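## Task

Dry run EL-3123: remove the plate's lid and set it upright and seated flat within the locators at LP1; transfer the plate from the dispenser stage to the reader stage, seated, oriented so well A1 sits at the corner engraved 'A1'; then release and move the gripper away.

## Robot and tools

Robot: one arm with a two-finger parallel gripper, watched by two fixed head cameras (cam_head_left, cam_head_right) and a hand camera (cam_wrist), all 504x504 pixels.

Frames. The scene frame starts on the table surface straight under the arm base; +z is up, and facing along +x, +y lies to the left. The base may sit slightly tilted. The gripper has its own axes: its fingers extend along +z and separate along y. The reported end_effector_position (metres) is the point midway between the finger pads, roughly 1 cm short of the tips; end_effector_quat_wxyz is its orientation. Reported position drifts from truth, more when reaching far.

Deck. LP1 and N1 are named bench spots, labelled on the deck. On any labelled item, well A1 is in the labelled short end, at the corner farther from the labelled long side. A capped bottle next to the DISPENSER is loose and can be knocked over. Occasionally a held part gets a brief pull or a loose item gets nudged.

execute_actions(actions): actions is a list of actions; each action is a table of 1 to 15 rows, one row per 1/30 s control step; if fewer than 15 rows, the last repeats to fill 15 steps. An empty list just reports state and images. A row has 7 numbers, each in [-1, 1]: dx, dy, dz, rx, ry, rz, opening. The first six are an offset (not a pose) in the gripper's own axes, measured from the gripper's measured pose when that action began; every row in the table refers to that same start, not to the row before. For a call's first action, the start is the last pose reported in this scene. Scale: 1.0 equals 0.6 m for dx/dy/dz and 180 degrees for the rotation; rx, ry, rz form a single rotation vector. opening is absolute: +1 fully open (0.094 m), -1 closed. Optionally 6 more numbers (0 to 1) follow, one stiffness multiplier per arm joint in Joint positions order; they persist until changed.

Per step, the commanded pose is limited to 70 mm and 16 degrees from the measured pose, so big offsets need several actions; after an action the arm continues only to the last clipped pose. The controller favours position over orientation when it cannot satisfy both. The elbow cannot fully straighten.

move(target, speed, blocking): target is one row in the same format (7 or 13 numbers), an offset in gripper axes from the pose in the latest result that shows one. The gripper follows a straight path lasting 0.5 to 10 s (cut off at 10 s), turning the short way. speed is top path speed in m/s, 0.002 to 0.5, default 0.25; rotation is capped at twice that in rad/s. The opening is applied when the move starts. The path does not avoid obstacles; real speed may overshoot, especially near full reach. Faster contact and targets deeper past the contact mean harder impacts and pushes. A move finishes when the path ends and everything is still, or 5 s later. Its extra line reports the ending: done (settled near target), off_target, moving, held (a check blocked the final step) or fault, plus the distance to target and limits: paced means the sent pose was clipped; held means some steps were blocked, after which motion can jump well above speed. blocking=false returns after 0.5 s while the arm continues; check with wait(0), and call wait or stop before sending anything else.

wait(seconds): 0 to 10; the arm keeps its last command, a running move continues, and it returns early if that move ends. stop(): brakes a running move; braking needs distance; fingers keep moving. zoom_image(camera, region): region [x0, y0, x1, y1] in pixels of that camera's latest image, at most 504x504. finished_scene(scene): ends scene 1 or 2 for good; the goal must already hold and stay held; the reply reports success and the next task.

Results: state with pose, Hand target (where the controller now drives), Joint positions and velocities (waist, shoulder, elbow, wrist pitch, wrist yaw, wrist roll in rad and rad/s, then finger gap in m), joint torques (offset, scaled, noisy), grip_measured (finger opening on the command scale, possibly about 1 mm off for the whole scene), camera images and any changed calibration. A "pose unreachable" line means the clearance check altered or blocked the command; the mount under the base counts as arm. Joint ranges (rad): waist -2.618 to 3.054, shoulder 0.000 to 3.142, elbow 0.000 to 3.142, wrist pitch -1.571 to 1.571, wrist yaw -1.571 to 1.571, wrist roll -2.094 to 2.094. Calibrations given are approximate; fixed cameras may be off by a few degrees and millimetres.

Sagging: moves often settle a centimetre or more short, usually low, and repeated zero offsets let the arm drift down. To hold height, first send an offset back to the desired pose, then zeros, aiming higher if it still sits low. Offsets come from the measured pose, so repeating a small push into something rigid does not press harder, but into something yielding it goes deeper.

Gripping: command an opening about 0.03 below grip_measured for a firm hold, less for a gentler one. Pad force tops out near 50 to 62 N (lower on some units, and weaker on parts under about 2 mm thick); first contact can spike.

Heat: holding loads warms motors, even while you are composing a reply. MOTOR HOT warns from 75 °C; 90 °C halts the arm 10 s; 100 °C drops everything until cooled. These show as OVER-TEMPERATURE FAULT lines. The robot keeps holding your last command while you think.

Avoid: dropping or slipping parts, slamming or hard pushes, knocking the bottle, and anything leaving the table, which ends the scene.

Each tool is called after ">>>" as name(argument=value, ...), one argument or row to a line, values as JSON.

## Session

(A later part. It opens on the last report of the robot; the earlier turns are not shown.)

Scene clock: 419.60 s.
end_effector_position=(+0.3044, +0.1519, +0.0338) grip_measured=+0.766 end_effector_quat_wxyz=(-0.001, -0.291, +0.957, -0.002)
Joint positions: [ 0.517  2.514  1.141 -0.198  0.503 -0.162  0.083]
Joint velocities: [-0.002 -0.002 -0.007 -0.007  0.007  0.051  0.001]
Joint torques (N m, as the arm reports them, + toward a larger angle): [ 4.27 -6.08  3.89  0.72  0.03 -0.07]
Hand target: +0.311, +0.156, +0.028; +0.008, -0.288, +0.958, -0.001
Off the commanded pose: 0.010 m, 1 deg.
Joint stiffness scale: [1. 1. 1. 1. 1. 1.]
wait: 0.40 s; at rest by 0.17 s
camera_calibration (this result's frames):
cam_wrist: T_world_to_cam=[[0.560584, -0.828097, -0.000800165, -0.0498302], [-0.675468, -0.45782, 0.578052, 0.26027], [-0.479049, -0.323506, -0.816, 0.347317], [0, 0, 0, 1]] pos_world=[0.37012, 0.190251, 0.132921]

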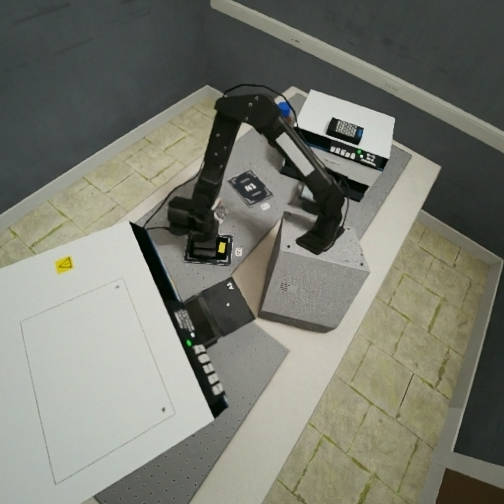

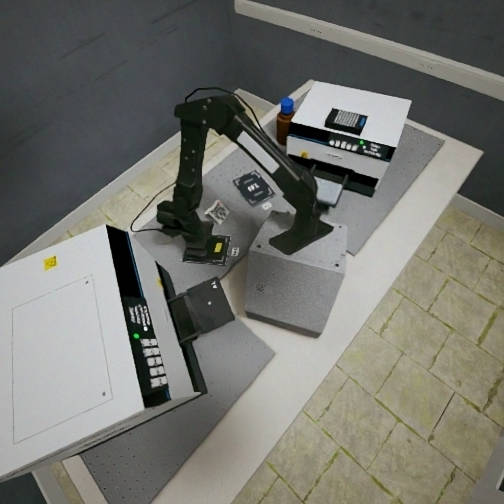

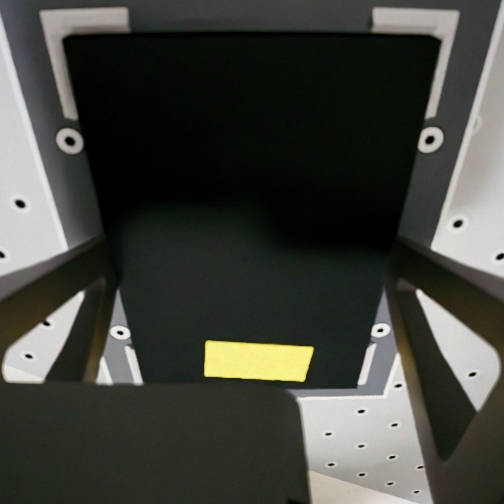

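>>> zoom_image(
  camera="cam_wrist",
  region=[30, 0, 150, 120],
)

>>> zoom_image(
  camera="cam_wrist",
  region=[355, 0, 475, 120],
)

>>> zoom_image(
  camera="cam_wrist",
  region=[290, 310, 410, 430],
)

Region (30, 0, 150, 120) of cam_wrist's 504x504 image, scaled by 4.200, with more detail than that image has.

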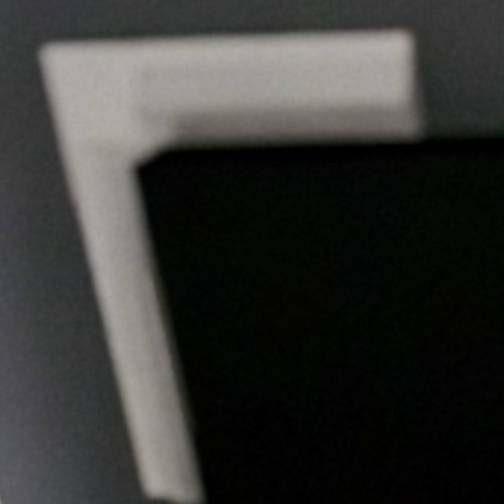

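Region (355, 0, 475, 120) of cam_wrist's 504x504 image, scaled by 4.200, with more detail than that image has.

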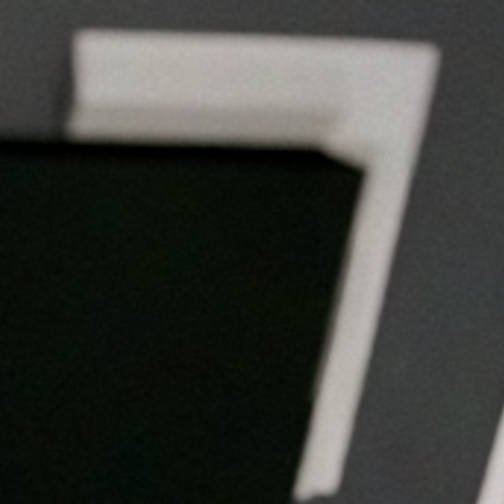

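Region (290, 310, 410, 430) of cam_wrist's 504x504 image, scaled by 4.200, with more detail than that image has.

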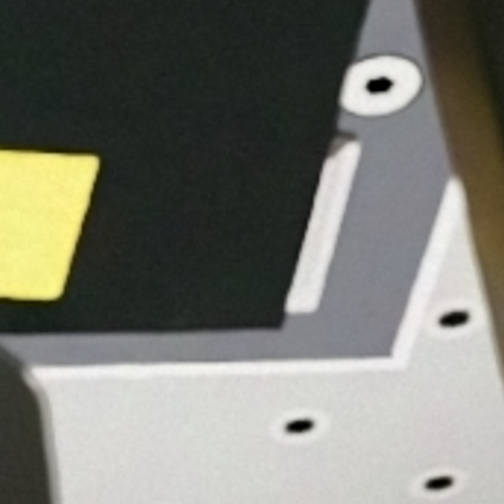

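>>> execute_actions(
  actions=[
    [[-0.0123,0.0008,0.0095,0.001,-0.0046,0.001,0.74],[-0.011,0.0009,0.0095,0.001,-0.0035,0.001,0.74],[-0.0096,0.001,0.0095,0.001,-0.0024,0.001,0.74],[-0.0082,0.0011,0.0095,0.001,-0.0013,0.001,0.74],[-0.0068,0.0012,0.0095,0.001,-0.0002,0.001,0.74],[-0.0055,0.0013,0.0095,0.001,0.001,0.001,0.74],[-0.0041,0.0014,0.0095,0.001,0.0021,0.001,0.74],[-0.0027,0.0015,0.0095,0.001,0.0032,0.001,0.74],[-0.0014,0.0015,0.0095,0.001,0.0043,0.001,0.74],[0,0.0015,0.0095,0.001,0.0054,0.001,0.74]],
  ],
)

>>> wait(
  seconds=0.3,
)

Scene clock: 438.87 s.
end_effector_position=(+0.3043, +0.1518, +0.0338) grip_measured=+0.766 end_effector_quat_wxyz=(-0.001, -0.290, +0.957, -0.002)
Joint positions: [ 0.517  2.514  1.141 -0.199  0.503 -0.162  0.083]
Joint velocities: [-0.007 -0.002 -0.007 -0.051 -0.081 -0.022  0.   ]
Joint torques (N m, as the arm reports them, + toward a larger angle): [ 4.39 -5.88  4.02  0.29  0.07  0.11]
Hand target: +0.304, +0.152, +0.028; -0.008, -0.289, +0.957, -0.006
Off the commanded pose: 0.006 m, 1 deg.
Joint stiffness scale: [1. 1. 1. 1. 1. 1.]
camera_calibration (this result's frames):
cam_wrist: T_world_to_cam=[[0.560254, -0.82832, -0.000910398, -0.0496633], [-0.6753, -0.457391, 0.578588, 0.259996], [-0.479673, -0.323541, -0.815619, 0.347401], [0, 0, 0, 1]] pos_world=[0.370038, 0.190181, 0.132871]

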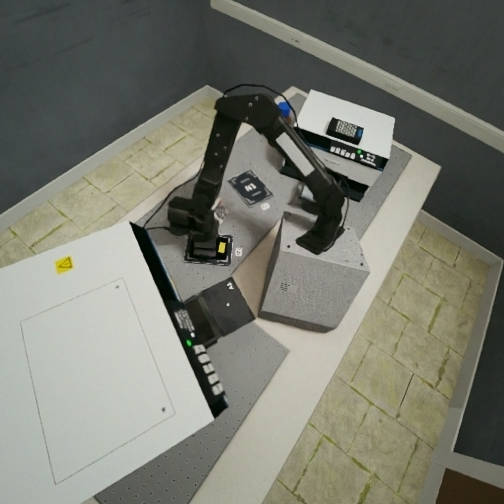

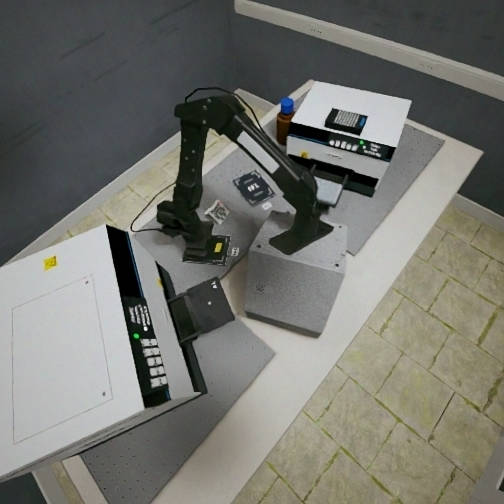

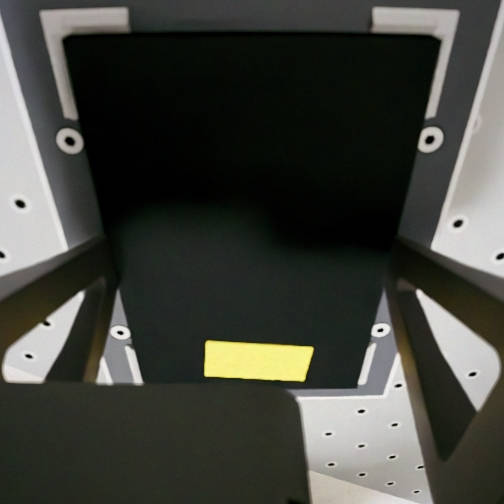

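Scene clock: 439.17 s.
end_effector_position=(+0.3043, +0.1518, +0.0338) grip_measured=+0.766 end_effector_quat_wxyz=(-0.001, -0.290, +0.957, -0.002)
Joint positions: [ 0.517  2.514  1.141 -0.199  0.503 -0.162  0.083]
Joint velocities: [ 0.002  0.002 -0.002 -0.051 -0.007  0.022  0.   ]
Joint torques (N m, as the arm reports them, + toward a larger angle): [ 4.34 -5.91  4.01  0.3   0.07  0.1 ]
Hand target: +0.304, +0.152, +0.028; -0.008, -0.289, +0.957, -0.006
Off the commanded pose: 0.006 m, 1 deg.
Joint stiffness scale: [1. 1. 1. 1. 1. 1.]
wait: 0.30 s; at rest by 0.17 s
camera_calibration (this result's frames):
cam_wrist: T_world_to_cam=[[0.560254, -0.82832, -0.000910398, -0.0496633], [-0.6753, -0.457391, 0.578588, 0.259996], [-0.479673, -0.323541, -0.815619, 0.347401], [0, 0, 0, 1]] pos_world=[0.370038, 0.190181, 0.132871]

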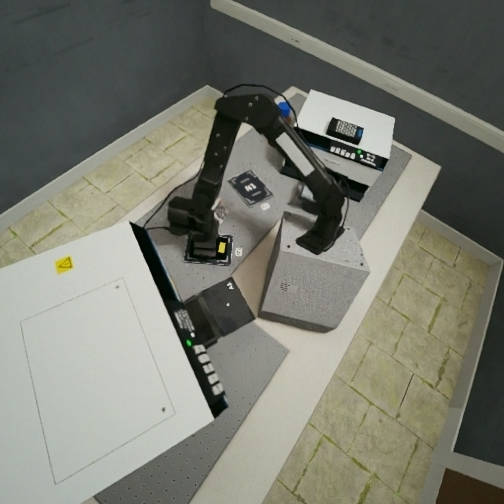

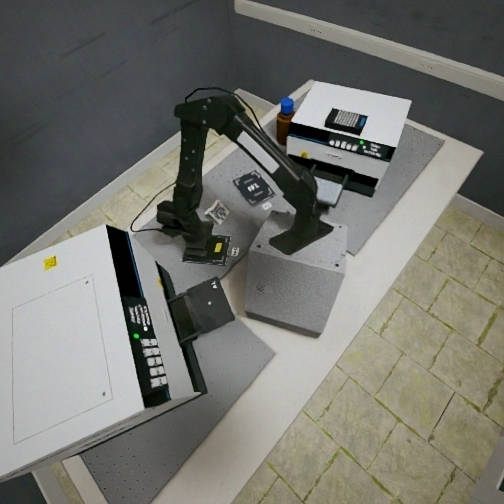

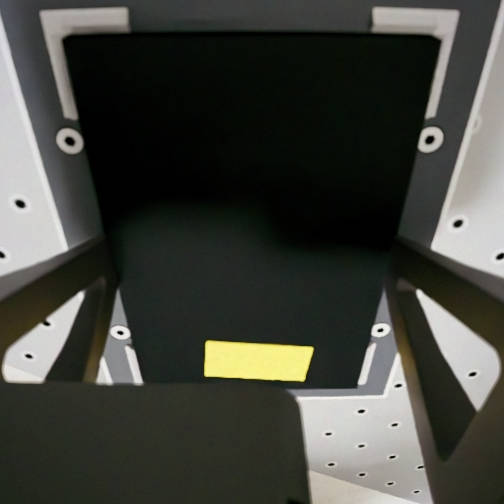

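>>> execute_actions(
  actions=[
    [[0.001,0.0017,0.01,0.001,0.0061,0.001,0.74],[0.002,0.0019,0.0105,0.001,0.0069,0.001,0.74],[0.003,0.0021,0.011,0.001,0.0077,0.001,0.74],[0.004,0.0023,0.0115,0.001,0.0085,0.001,0.74],[0.005,0.0025,0.012,0.001,0.0093,0.001,0.74],[0.006,0.0027,0.0125,0.001,0.0101,0.001,0.74],[0.007,0.003,0.013,0.001,0.011,0.001,0.74],[0.008,0.0033,0.0135,0.001,0.0118,0.001,0.74],[0.008,0.0036,0.014,0.001,0.0118,0.001,0.74],[0.008,0.004,0.0145,0.001,0.0118,0.001,0.74]],
  ],
)

Scene clock: 444.60 s.
end_effector_position=(+0.3040, +0.1517, +0.0336) grip_measured=+0.766 end_effector_quat_wxyz=(-0.006, -0.289, +0.957, -0.003)
Joint positions: [ 0.517  2.519  1.153 -0.218  0.503 -0.152  0.083]
Joint velocities: [-0.002  0.012  0.012 -0.081 -0.022 -0.022  0.001]
Joint torques (N m, as the arm reports them, + toward a larger angle): [ 4.2  -5.48  3.38  0.35  0.1   0.13]
Hand target: +0.299, +0.151, +0.025; -0.018, -0.289, +0.957, -0.009
Off the commanded pose: 0.010 m, 2 deg.
Joint stiffness scale: [1. 1. 1. 1. 1. 1.]
camera_calibration (this result's frames):
cam_wrist: T_world_to_cam=[[0.557026, -0.830493, -0.00179803, -0.0482913], [-0.671777, -0.451844, 0.586986, 0.257722], [-0.4883, -0.325759, -0.809595, 0.349823], [0, 0, 0, 1]] pos_world=[0.37085, 0.190302, 0.131849]

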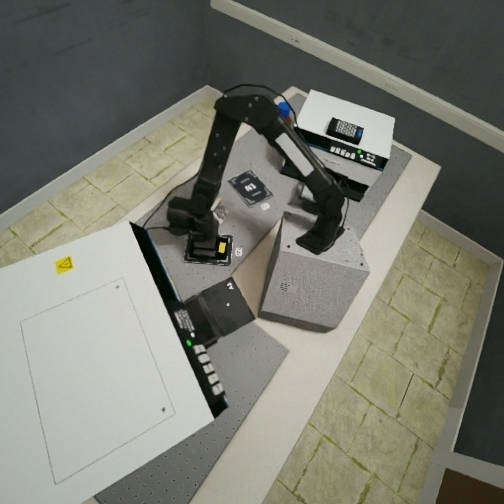

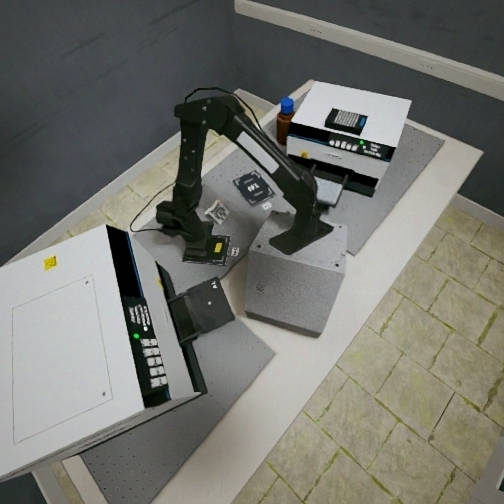

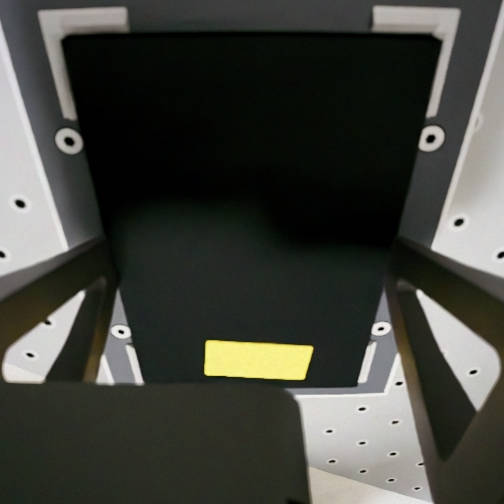

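>>> execute_actions(
  actions=[
    [[0.004,0.002,0.008,0,0.005,0,0.76],[0.002,0.001,0.004,0,0.002,0,0.78],[0,0,0,0,0,0,0.8],[0,0,0,0,0,0,0.82],[0,0,0,0,0,0,0.85],[0,0,0,0,0,0,0.88],[0,0,0,0,0,0,0.92],[0,0,0,0,0,0,0.96],[0,0,0,0,0,0,1]],
  ],
)

Scene clock: 448.93 s.
end_effector_position=(+0.3038, +0.1514, +0.0334) grip_measured=+1.000 end_effector_quat_wxyz=(-0.007, -0.288, +0.957, -0.003)
Joint positions: [ 0.516  2.52   1.153 -0.219  0.503 -0.152  0.094]
Joint velocities: [-0.002 -0.007  0.012 -0.022  0.007 -0.051  0.   ]
Joint torques (N m, as the arm reports them, + toward a larger angle): [ 4.52 -7.91  2.42  0.42  0.03  0.04]
Hand target: +0.304, +0.152, +0.034; -0.006, -0.289, +0.957, -0.003
Off the commanded pose: 0.000 m, 0 deg.
Joint stiffness scale: [1. 1. 1. 1. 1. 1.]
camera_calibration (this result's frames):
cam_wrist: T_world_to_cam=[[0.556756, -0.830674, -0.0020708, -0.0483039], [-0.671013, -0.451211, 0.588346, 0.257154], [-0.489658, -0.326176, -0.808607, 0.349889], [0, 0, 0, 1]] pos_world=[0.370773, 0.190031, 0.131527]

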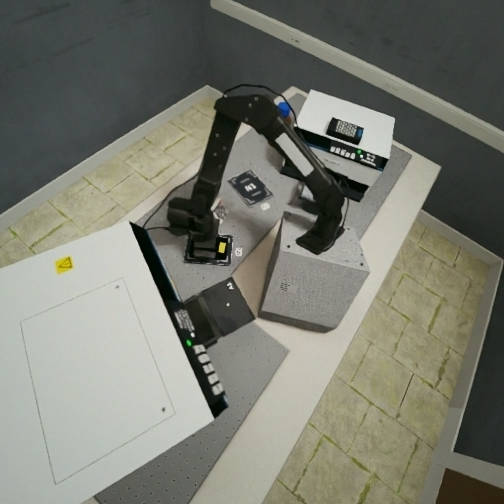

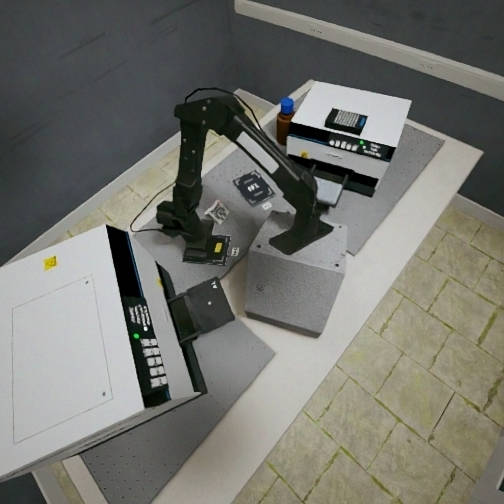

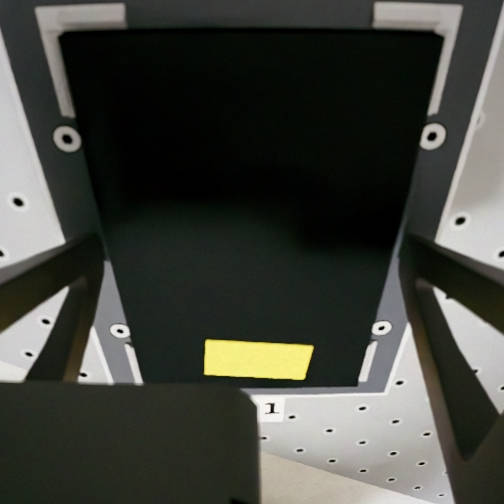

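>>> move(
  target=[-0.005, 0.005, -0.1, 0, -0.004, 0, 1],
  speed=0.1,
)

>>> zoom_image(
  camera="cam_head_left",
  region=[165, 260, 275, 370],
)

>>> zoom_image(
  camera="cam_head_right",
  region=[145, 260, 255, 370],
)

Scene clock: 460.30 s.
end_effector_position=(+0.3072, +0.1535, +0.0849) grip_measured=+1.000 end_effector_quat_wxyz=(-0.005, -0.283, +0.959, -0.004)
Joint positions: [ 0.589  2.383  1.153 -0.393  0.503 -0.058  0.094]
Joint velocities: [ 0.002  0.007  0.002 -0.037 -0.037  0.007  0.   ]
Joint torques (N m, as the arm reports them, + toward a larger angle): [ 5.8  -9.36  2.3   0.31 -0.03  0.09]
Hand target: +0.305, +0.157, +0.093; -0.001, -0.289, +0.957, -0.001
Off the commanded pose: 0.009 m, 1 deg.
Joint stiffness scale: [1. 1. 1. 1. 1. 1.]
move: done
camera_calibration (this result's frames):
cam_wrist: T_world_to_cam=[[0.547649, -0.836708, 0.000831292, -0.0448319], [-0.678077, -0.443238, 0.586303, 0.231252], [-0.490196, -0.321652, -0.810091, 0.393493], [0, 0, 0, 1]] pos_world=[0.374247, 0.191556, 0.183219]

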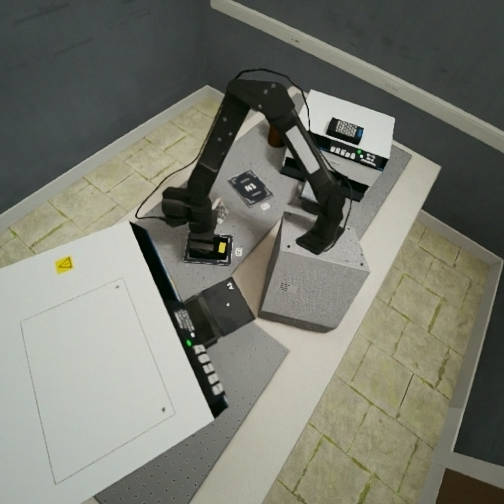

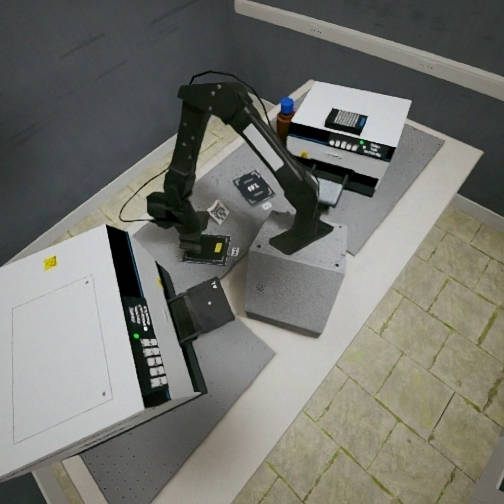

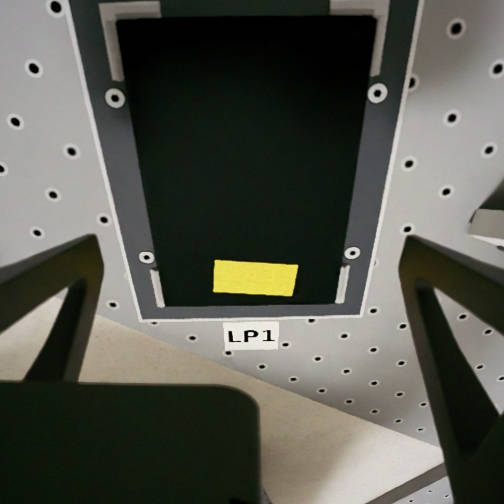

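Region (165, 260, 275, 370) of cam_head_left's 504x504 image, scaled by 4.582, with more detail than that image has.

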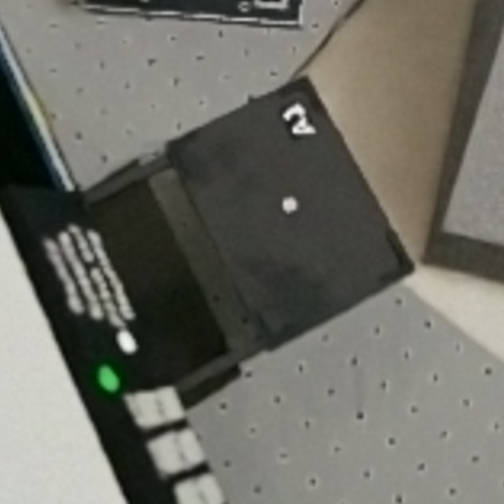

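Region (145, 260, 255, 370) of cam_head_right's 504x504 image, scaled by 4.582, with more detail than that image has.

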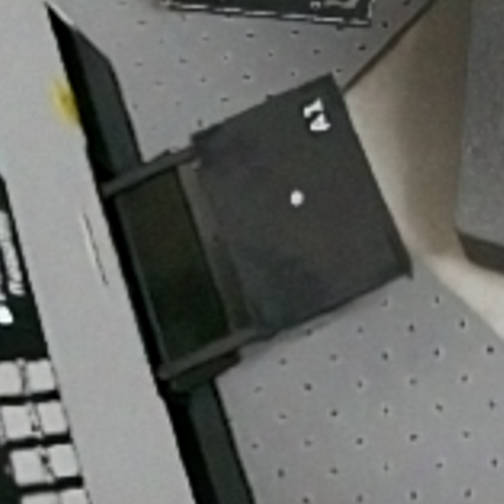

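>>> zoom_image(
  camera="cam_wrist",
  region=[90, 0, 400, 110],
)

>>> zoom_image(
  camera="cam_wrist",
  region=[125, 240, 375, 330],
)

>>> zoom_image(
  camera="cam_head_right",
  region=[290, 150, 370, 230],
)

Region (90, 0, 400, 110) of cam_wrist's 504x504 image, scaled by 1.626, with more detail than that image has; it fills the top 179 rows of this view, and the rest is white.

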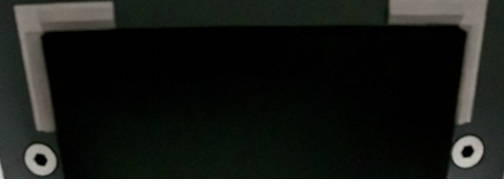

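Region (125, 240, 375, 330) of cam_wrist's 504x504 image, scaled by 2.016, with more detail than that image has; it fills the top 181 rows of this view, and the rest is white.

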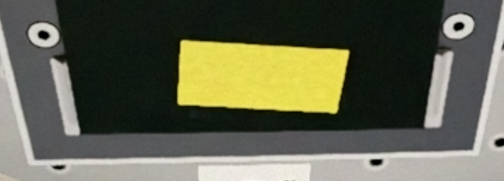

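Region (290, 150, 370, 230) of cam_head_right's 504x504 image, scaled by 6.300, with more detail than that image has.

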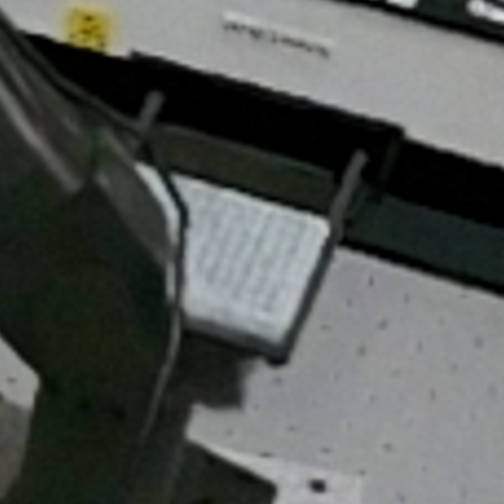

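>>> move(
  target=[0.4558, -0.4592, -0.2175, -0.0015, -0.0038, 0.044, 1],
  speed=0.3,
)

Scene clock: 498.57 s.
end_effector_position=(+0.2238, -0.2211, +0.2183) grip_measured=+1.000 end_effector_quat_wxyz=(-0.003, -0.219, +0.976, -0.002)
Joint positions: [-0.497  1.23   0.908 -0.816  0.263 -1.085  0.094]
Joint velocities: [ 0.007 -0.012 -0.007 -0.022 -0.051  0.007  0.   ]
Joint torques (N m, as the arm reports them, + toward a larger angle): [ 0.32 -5.7   6.47  0.28 -0.08 -0.01]
Hand target: +0.227, -0.226, +0.225; +0.005, -0.217, +0.976, -0.005
Off the commanded pose: 0.006 m, 1 deg.
Joint stiffness scale: [1. 1. 1. 1. 1. 1.]
move: done
camera_calibration (this result's frames):
cam_wrist: T_world_to_cam=[[0.433068, -0.90136, -0.00142273, -0.300852], [-0.732474, -0.352844, 0.582222, -0.0365227], [-0.525294, -0.2511, -0.813029, 0.364278], [0, 0, 0, 1]] pos_world=[0.29489, -0.192592, 0.317004]

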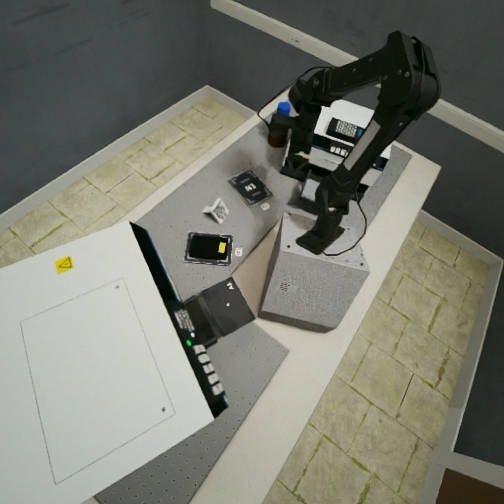

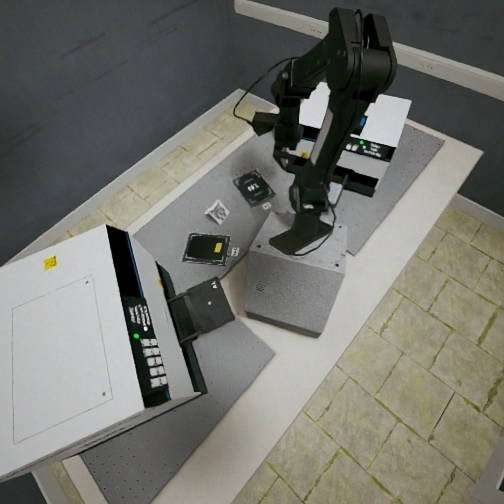

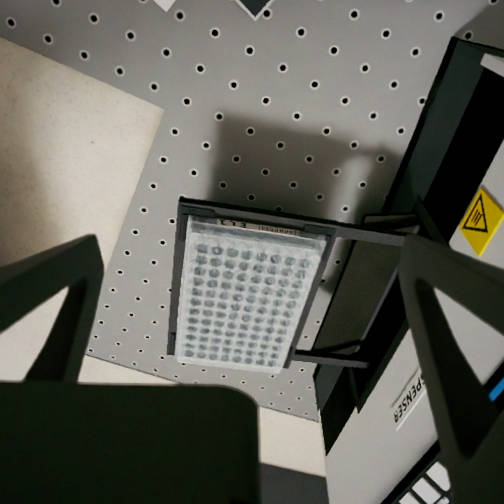

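>>> zoom_image(
  camera="cam_wrist",
  region=[155, 185, 355, 385],
)

>>> zoom_image(
  camera="cam_head_left",
  region=[175, 220, 245, 280],
)

Region (155, 185, 355, 385) of cam_wrist's 504x504 image, scaled by 2.520, with more detail than that image has.

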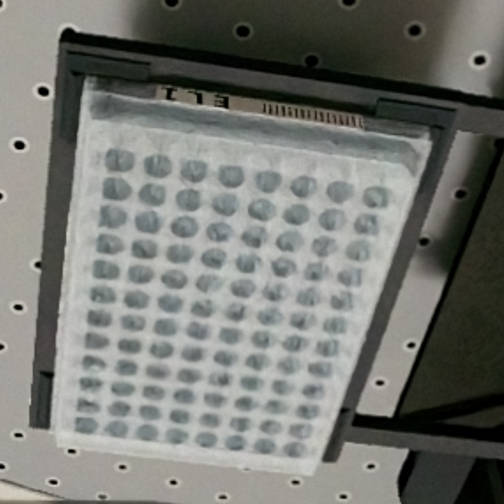

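Region (175, 220, 245, 280) of cam_head_left's 504x504 image, scaled by 7.200, with more detail than that image has; it fills the top 432 rows of this view, and the rest is white.

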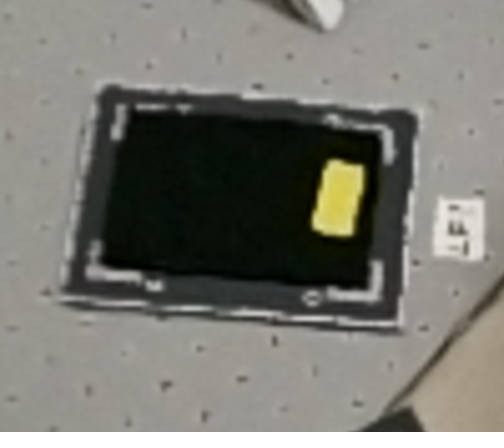

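>>> move(
  target=[0.2153, 0.018, 0.1218, -0.0061, -0.001, 0.0528, 1],
  speed=0.2,
)

Scene clock: 525.97 s.
end_effector_position=(+0.1034, -0.2725, +0.1522) grip_measured=+1.000 end_effector_quat_wxyz=(-0.006, -0.140, +0.990, -0.004)
Joint positions: [-1.138  1.255  0.672 -0.485 -0.028 -1.499  0.094]
Joint velocities: [-0.002  0.002 -0.017 -0.051  0.022 -0.066  0.   ]
Joint torques (N m, as the arm reports them, + toward a larger angle): [-0.73 -3.96  2.92  0.56 -0.06 -0.05]
Hand target: +0.100, -0.268, +0.147; -0.004, -0.139, +0.990, +0.004
Off the commanded pose: 0.008 m, 1 deg.
Joint stiffness scale: [1. 1. 1. 1. 1. 1.]
move: done
camera_calibration (this result's frames):
cam_wrist: T_world_to_cam=[[0.283049, -0.959103, 0.00221895, -0.295908], [-0.777216, -0.228014, 0.586469, -0.0663713], [-0.561978, -0.167724, -0.809969, 0.260373], [0, 0, 0, 1]] pos_world=[0.178496, -0.255269, 0.250475]

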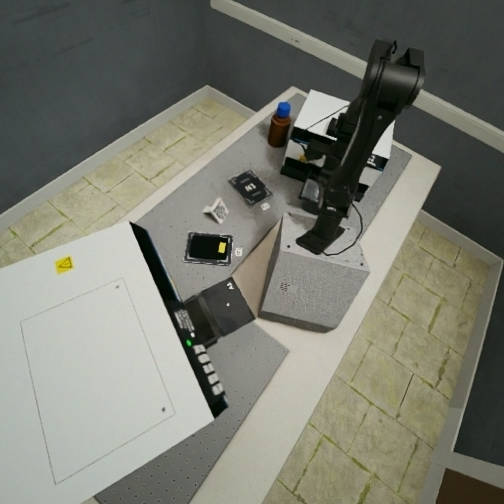

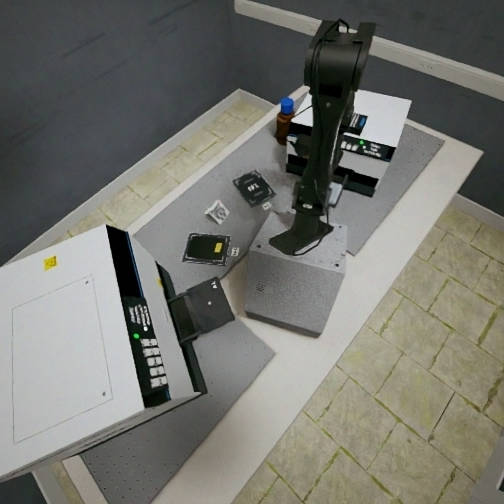

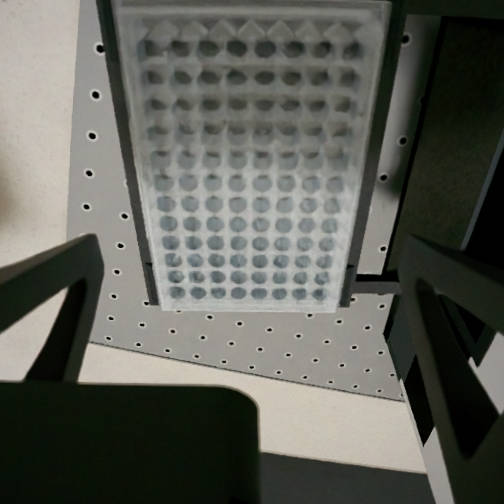

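>>> move(
  target=[-0.0068, 0.0133, 0.0707, -0.0072, -0.0073, 0.005, 1],
  speed=0.06,
)

Scene clock: 553.10 s.
end_effector_position=(+0.1034, -0.2717, +0.1141) grip_measured=+1.000 end_effector_quat_wxyz=(-0.001, -0.133, +0.991, -0.001)
Joint positions: [-1.138  1.404  0.634 -0.302 -0.039 -1.485  0.094]
Joint velocities: [-0.012  0.007 -0.007 -0.007  0.066 -0.051  0.   ]
Joint torques (N m, as the arm reports them, + toward a larger angle): [ 0.21 -4.48  1.98  0.66 -0.07  0.08]
Hand target: +0.104, -0.264, +0.110; +0.004, -0.132, +0.991, +0.008
Off the commanded pose: 0.009 m, 1 deg.
Joint stiffness scale: [1. 1. 1. 1. 1. 1.]
move: done
camera_calibration (this result's frames):
cam_wrist: T_world_to_cam=[[0.269743, -0.96293, -0.00226503, -0.294258], [-0.785445, -0.221384, 0.577984, -0.0402084], [-0.55706, -0.154128, -0.816045, 0.233615], [0, 0, 0, 1]] pos_world=[0.17793, -0.256245, 0.213213]

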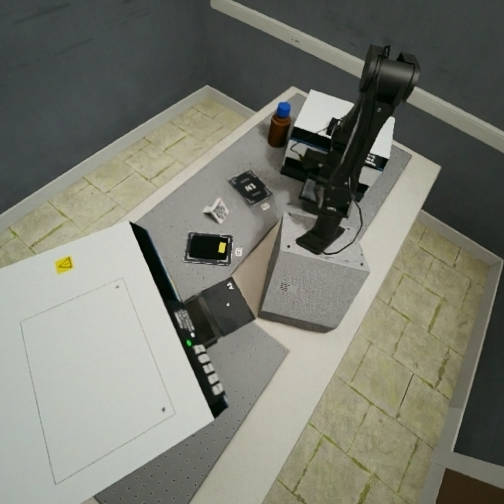

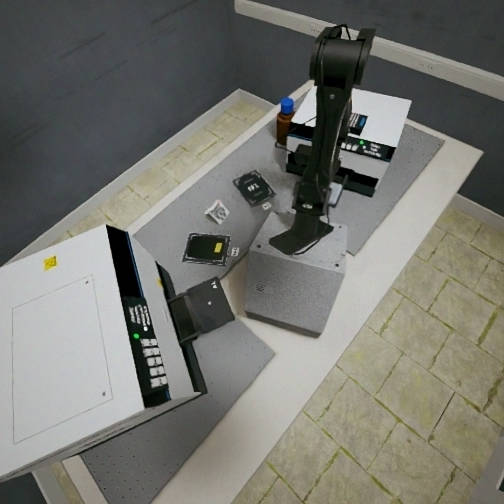

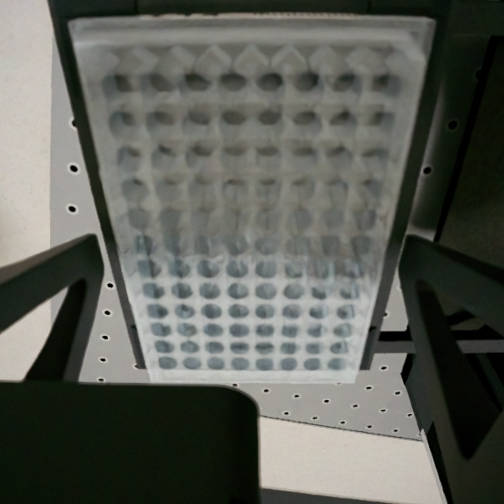

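>>> execute_actions(
  actions=[
    [[0,0,0,0,0,0,0.95],[0,0,0,0,0,0,0.91],[0,0,0,0,0,0,0.87],[0,0,0,0,0,0,0.845],[0,0,0,0,0,0,0.825],[0,0,0,0,0,0,0.805],[0,0,0,0,0,0,0.785],[0,0,0,0,0,0,0.77],[0,0,0,0,0,0,0.755],[0,0,0,0,0,0,0.74],[0,0,0,0,0,0,0.73],[0,0,0,0,0,0,0.72],[0,0,0,0,0,0,0.71],[0,0,0,0,0,0,0.7],[0,0,0,0,0,0,0.69]],
  ],
)

>>> wait(
  seconds=0.2,
)

Scene clock: 559.63 s.
end_effector_position=(+0.1036, -0.2721, +0.1141) grip_measured=+0.701 end_effector_quat_wxyz=(-0.001, -0.134, +0.991, -0.002)
Joint positions: [-1.138  1.404  0.634 -0.3   -0.039 -1.485  0.08 ]
Joint velocities: [ 0.007 -0.007  0.012 -0.051 -0.022 -0.007 -0.008]
Joint torques (N m, as the arm reports them, + toward a larger angle): [ 0.03 -5.36  3.    0.48  0.02  0.02]
Hand target: +0.103, -0.272, +0.114; -0.001, -0.134, +0.991, -0.001
Off the commanded pose: 0.000 m, 0 deg.
Joint stiffness scale: [1. 1. 1. 1. 1. 1.]
camera_calibration (this result's frames):
cam_wrist: T_world_to_cam=[[0.269804, -0.962915, -0.000745356, -0.294812], [-0.785736, -0.220606, 0.577886, -0.0399315], [-0.556619, -0.15533, -0.816117, 0.233269], [0, 0, 0, 1]] pos_world=[0.178008, -0.256455, 0.213231]

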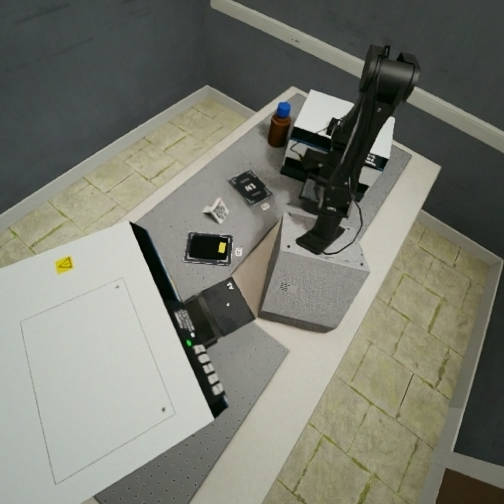

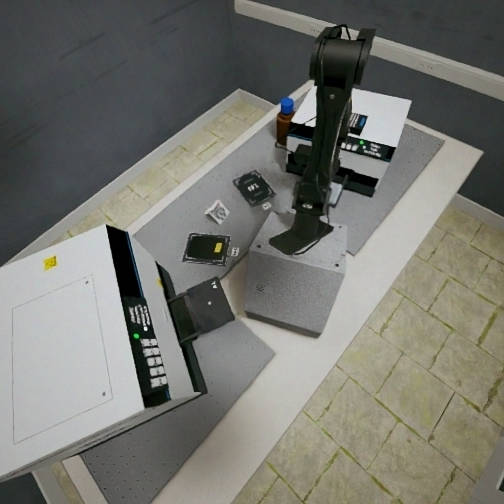

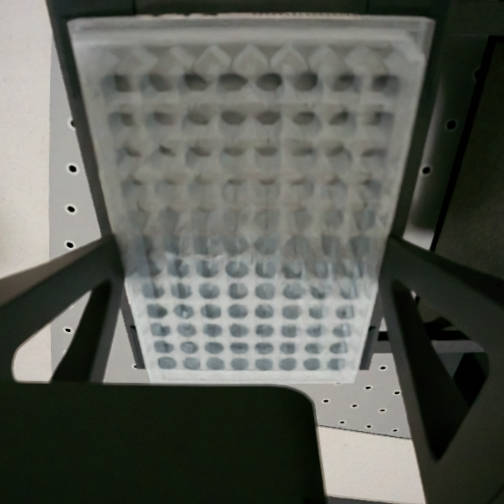

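Scene clock: 559.83 s.
end_effector_position=(+0.1036, -0.2721, +0.1141) grip_measured=+0.698 end_effector_quat_wxyz=(-0.001, -0.134, +0.991, -0.002)
Joint positions: [-1.138  1.404  0.634 -0.3   -0.039 -1.485  0.08 ]
Joint velocities: [ 0.002  0.007  0.007 -0.037 -0.007 -0.022  0.001]
Joint torques (N m, as the arm reports them, + toward a larger angle): [ 0.   -5.44  3.08  0.49  0.    0.04]
Hand target: +0.103, -0.272, +0.114; -0.001, -0.134, +0.991, -0.001
Off the commanded pose: 0.000 m, 0 deg.
Joint stiffness scale: [1. 1. 1. 1. 1. 1.]
wait: 0.20 s; at rest by 0.17 s
camera_calibration (this result's frames):
cam_wrist: T_world_to_cam=[[0.269804, -0.962915, -0.000745356, -0.294812], [-0.785736, -0.220606, 0.577886, -0.0399315], [-0.556619, -0.15533, -0.816117, 0.233269], [0, 0, 0, 1]] pos_world=[0.178008, -0.256455, 0.213231]

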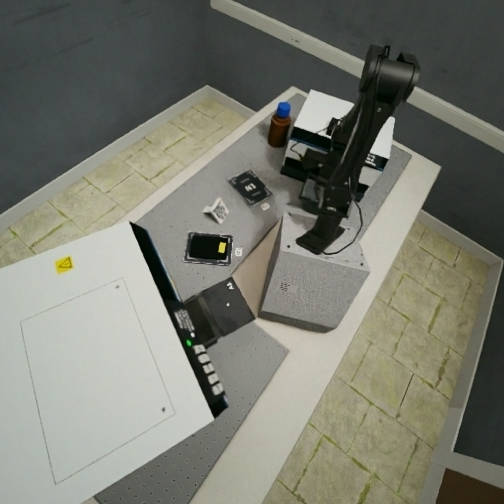

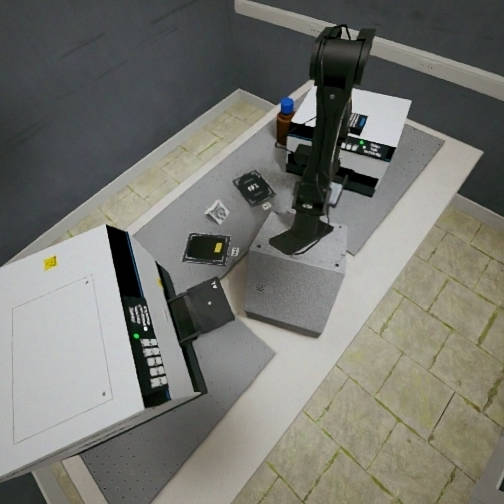

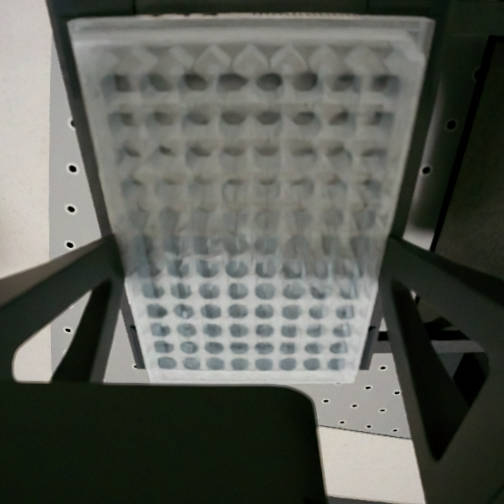

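>>> execute_actions(
  actions=[
    [[0,0,0,0,0,0,0.675],[0,0,0,0,0,0,0.66],[0,0,0,0,0,0,0.645],[0,0,0,0,0,0,0.645],[0,-0.001,-0.002,0.0005,0,0,0.645],[0,-0.002,-0.004,0.001,0,0,0.645],[0,-0.004,-0.007,0.002,0,0,0.645],[0,-0.006,-0.01,0.003,0,0,0.645],[0,-0.008,-0.014,0.004,0,0,0.645],[0,-0.01,-0.018,0.005,0,0,0.645],[0,-0.012,-0.022,0.006,0,0,0.645],[0,-0.014,-0.027,0.007,0,0,0.645],[0,-0.016,-0.032,0.008,0,0,0.645],[0,-0.018,-0.037,0.009,0,0,0.645],[0,-0.02,-0.042,0.01,0,0,0.645]],
  ],
)

>>> wait(
  seconds=0.3,
)

Scene clock: 567.63 s.
end_effector_position=(+0.1038, -0.2721, +0.1230) grip_measured=+0.666 end_effector_quat_wxyz=(-0.001, -0.134, +0.991, -0.005)
Joint positions: [-1.138  1.364  0.636 -0.336 -0.038 -1.485  0.078]
Joint velocities: [-0.002 -0.295  0.046 -0.271 -0.051  0.022 -0.001]
Joint torques (N m, as the arm reports them, + toward a larger angle): [-0.44 -7.18  5.37  0.49  0.   -0.01]
Hand target: +0.107, -0.283, +0.138; +0.001, -0.134, +0.991, -0.018
Off the commanded pose: 0.020 m, 1 deg.
Joint stiffness scale: [1. 1. 1. 1. 1. 1.]
camera_calibration (this result's frames):
cam_wrist: T_world_to_cam=[[0.270009, -0.962847, 0.00463496, -0.295569], [-0.786343, -0.217729, 0.578151, -0.0440342], [-0.555662, -0.15975, -0.815917, 0.239295], [0, 0, 0, 1]] pos_world=[0.178147, -0.255948, 0.222073]

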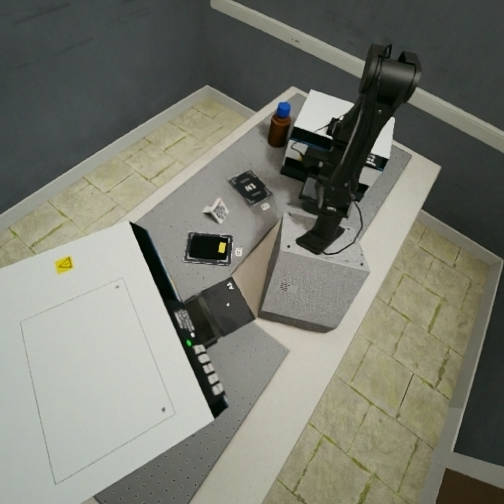

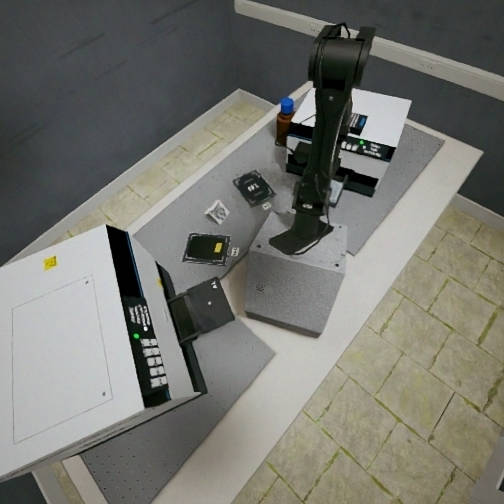

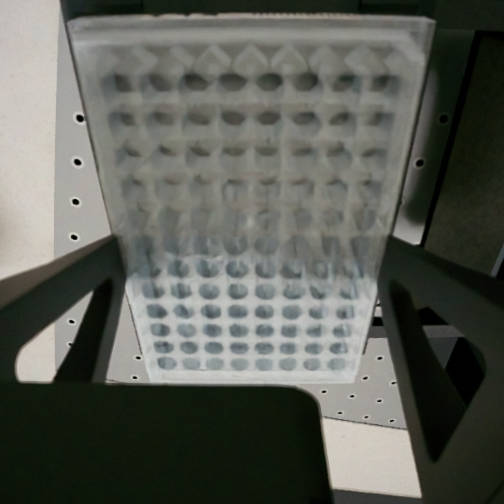

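Scene clock: 567.93 s.
end_effector_position=(+0.1053, -0.2753, +0.1298) grip_measured=+0.666 end_effector_quat_wxyz=(+0.000, -0.134, +0.991, -0.008)
Joint positions: [-1.138  1.342  0.649 -0.365 -0.038 -1.485  0.078]
Joint velocities: [ 0.022 -0.002 -0.007  0.022 -0.022 -0.037 -0.001]
Joint torques (N m, as the arm reports them, + toward a larger angle): [-0.43 -6.95  4.82  0.31  0.01  0.01]
Hand target: +0.107, -0.283, +0.138; +0.001, -0.134, +0.991, -0.018
Off the commanded pose: 0.013 m, 1 deg.
Joint stiffness scale: [1. 1. 1. 1. 1. 1.]
wait: 0.30 s; no rest
camera_calibration (this result's frames):
cam_wrist: T_world_to_cam=[[0.270275, -0.96271, 0.0118534, -0.30003], [-0.787728, -0.214038, 0.577644, -0.046261], [-0.553567, -0.16546, -0.816203, 0.243387], [0, 0, 0, 1]] pos_world=[0.17938, -0.258473, 0.228932]

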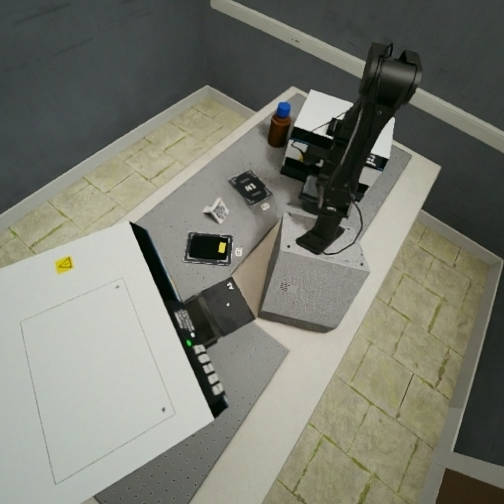

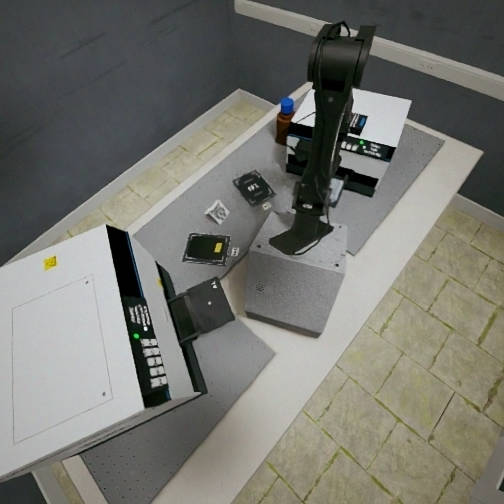

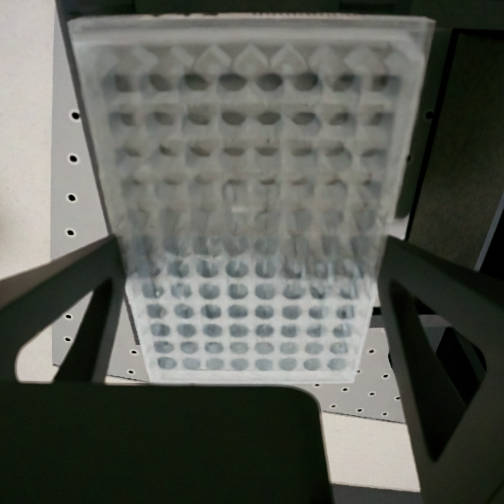

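>>> move(
  target=[-0.465, 0.2767, -0.1223, -0.005, -0.0007, 0.0967, 0.63],
  speed=0.25,
)

Scene clock: 583.70 s.
end_effector_position=(+0.3267, -0.0404, +0.1940) grip_measured=+0.666 end_effector_quat_wxyz=(-0.006, +0.020, +1.000, +0.008)
Joint positions: [ 0.21   1.703  1.032 -0.747  0.456  0.126  0.078]
Joint velocities: [-0.012  0.002  0.007 -0.081 -0.007  0.037  0.   ]
Joint torques (N m, as the arm reports them, + toward a larger angle): [ 3.82 -5.05  6.15  0.31  0.05  0.12]
Hand target: +0.333, -0.038, +0.198; -0.002, +0.019, +1.000, +0.006
Off the commanded pose: 0.007 m, 1 deg.
Joint stiffness scale: [1. 1. 1. 1. 1. 1.]
move: done
camera_calibration (this result's frames):
cam_wrist: T_world_to_cam=[[-0.0356422, -0.999164, -0.0200141, -0.0298739], [-0.810244, 0.0171682, 0.585841, 0.156399], [-0.585007, 0.037097, -0.810179, 0.474526], [0, 0, 0, 1]] pos_world=[0.403258, -0.0501375, 0.292228]

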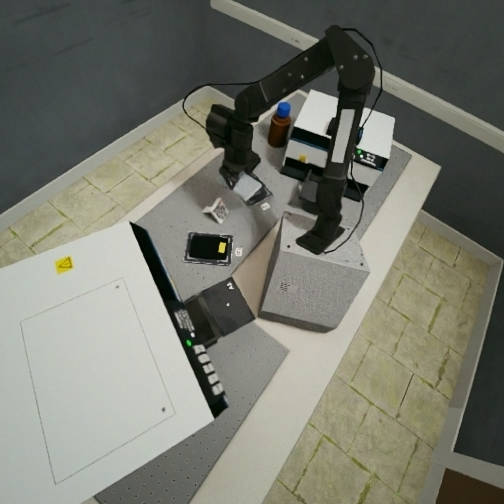

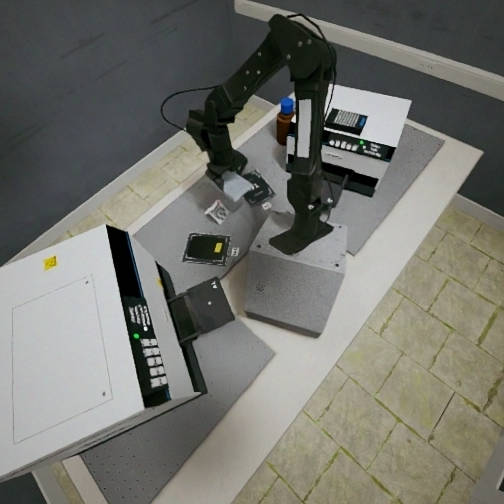

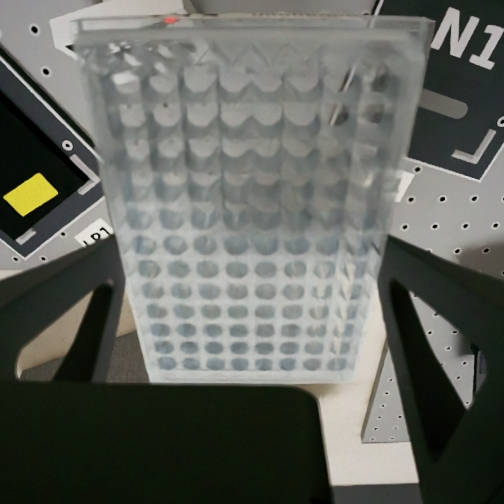

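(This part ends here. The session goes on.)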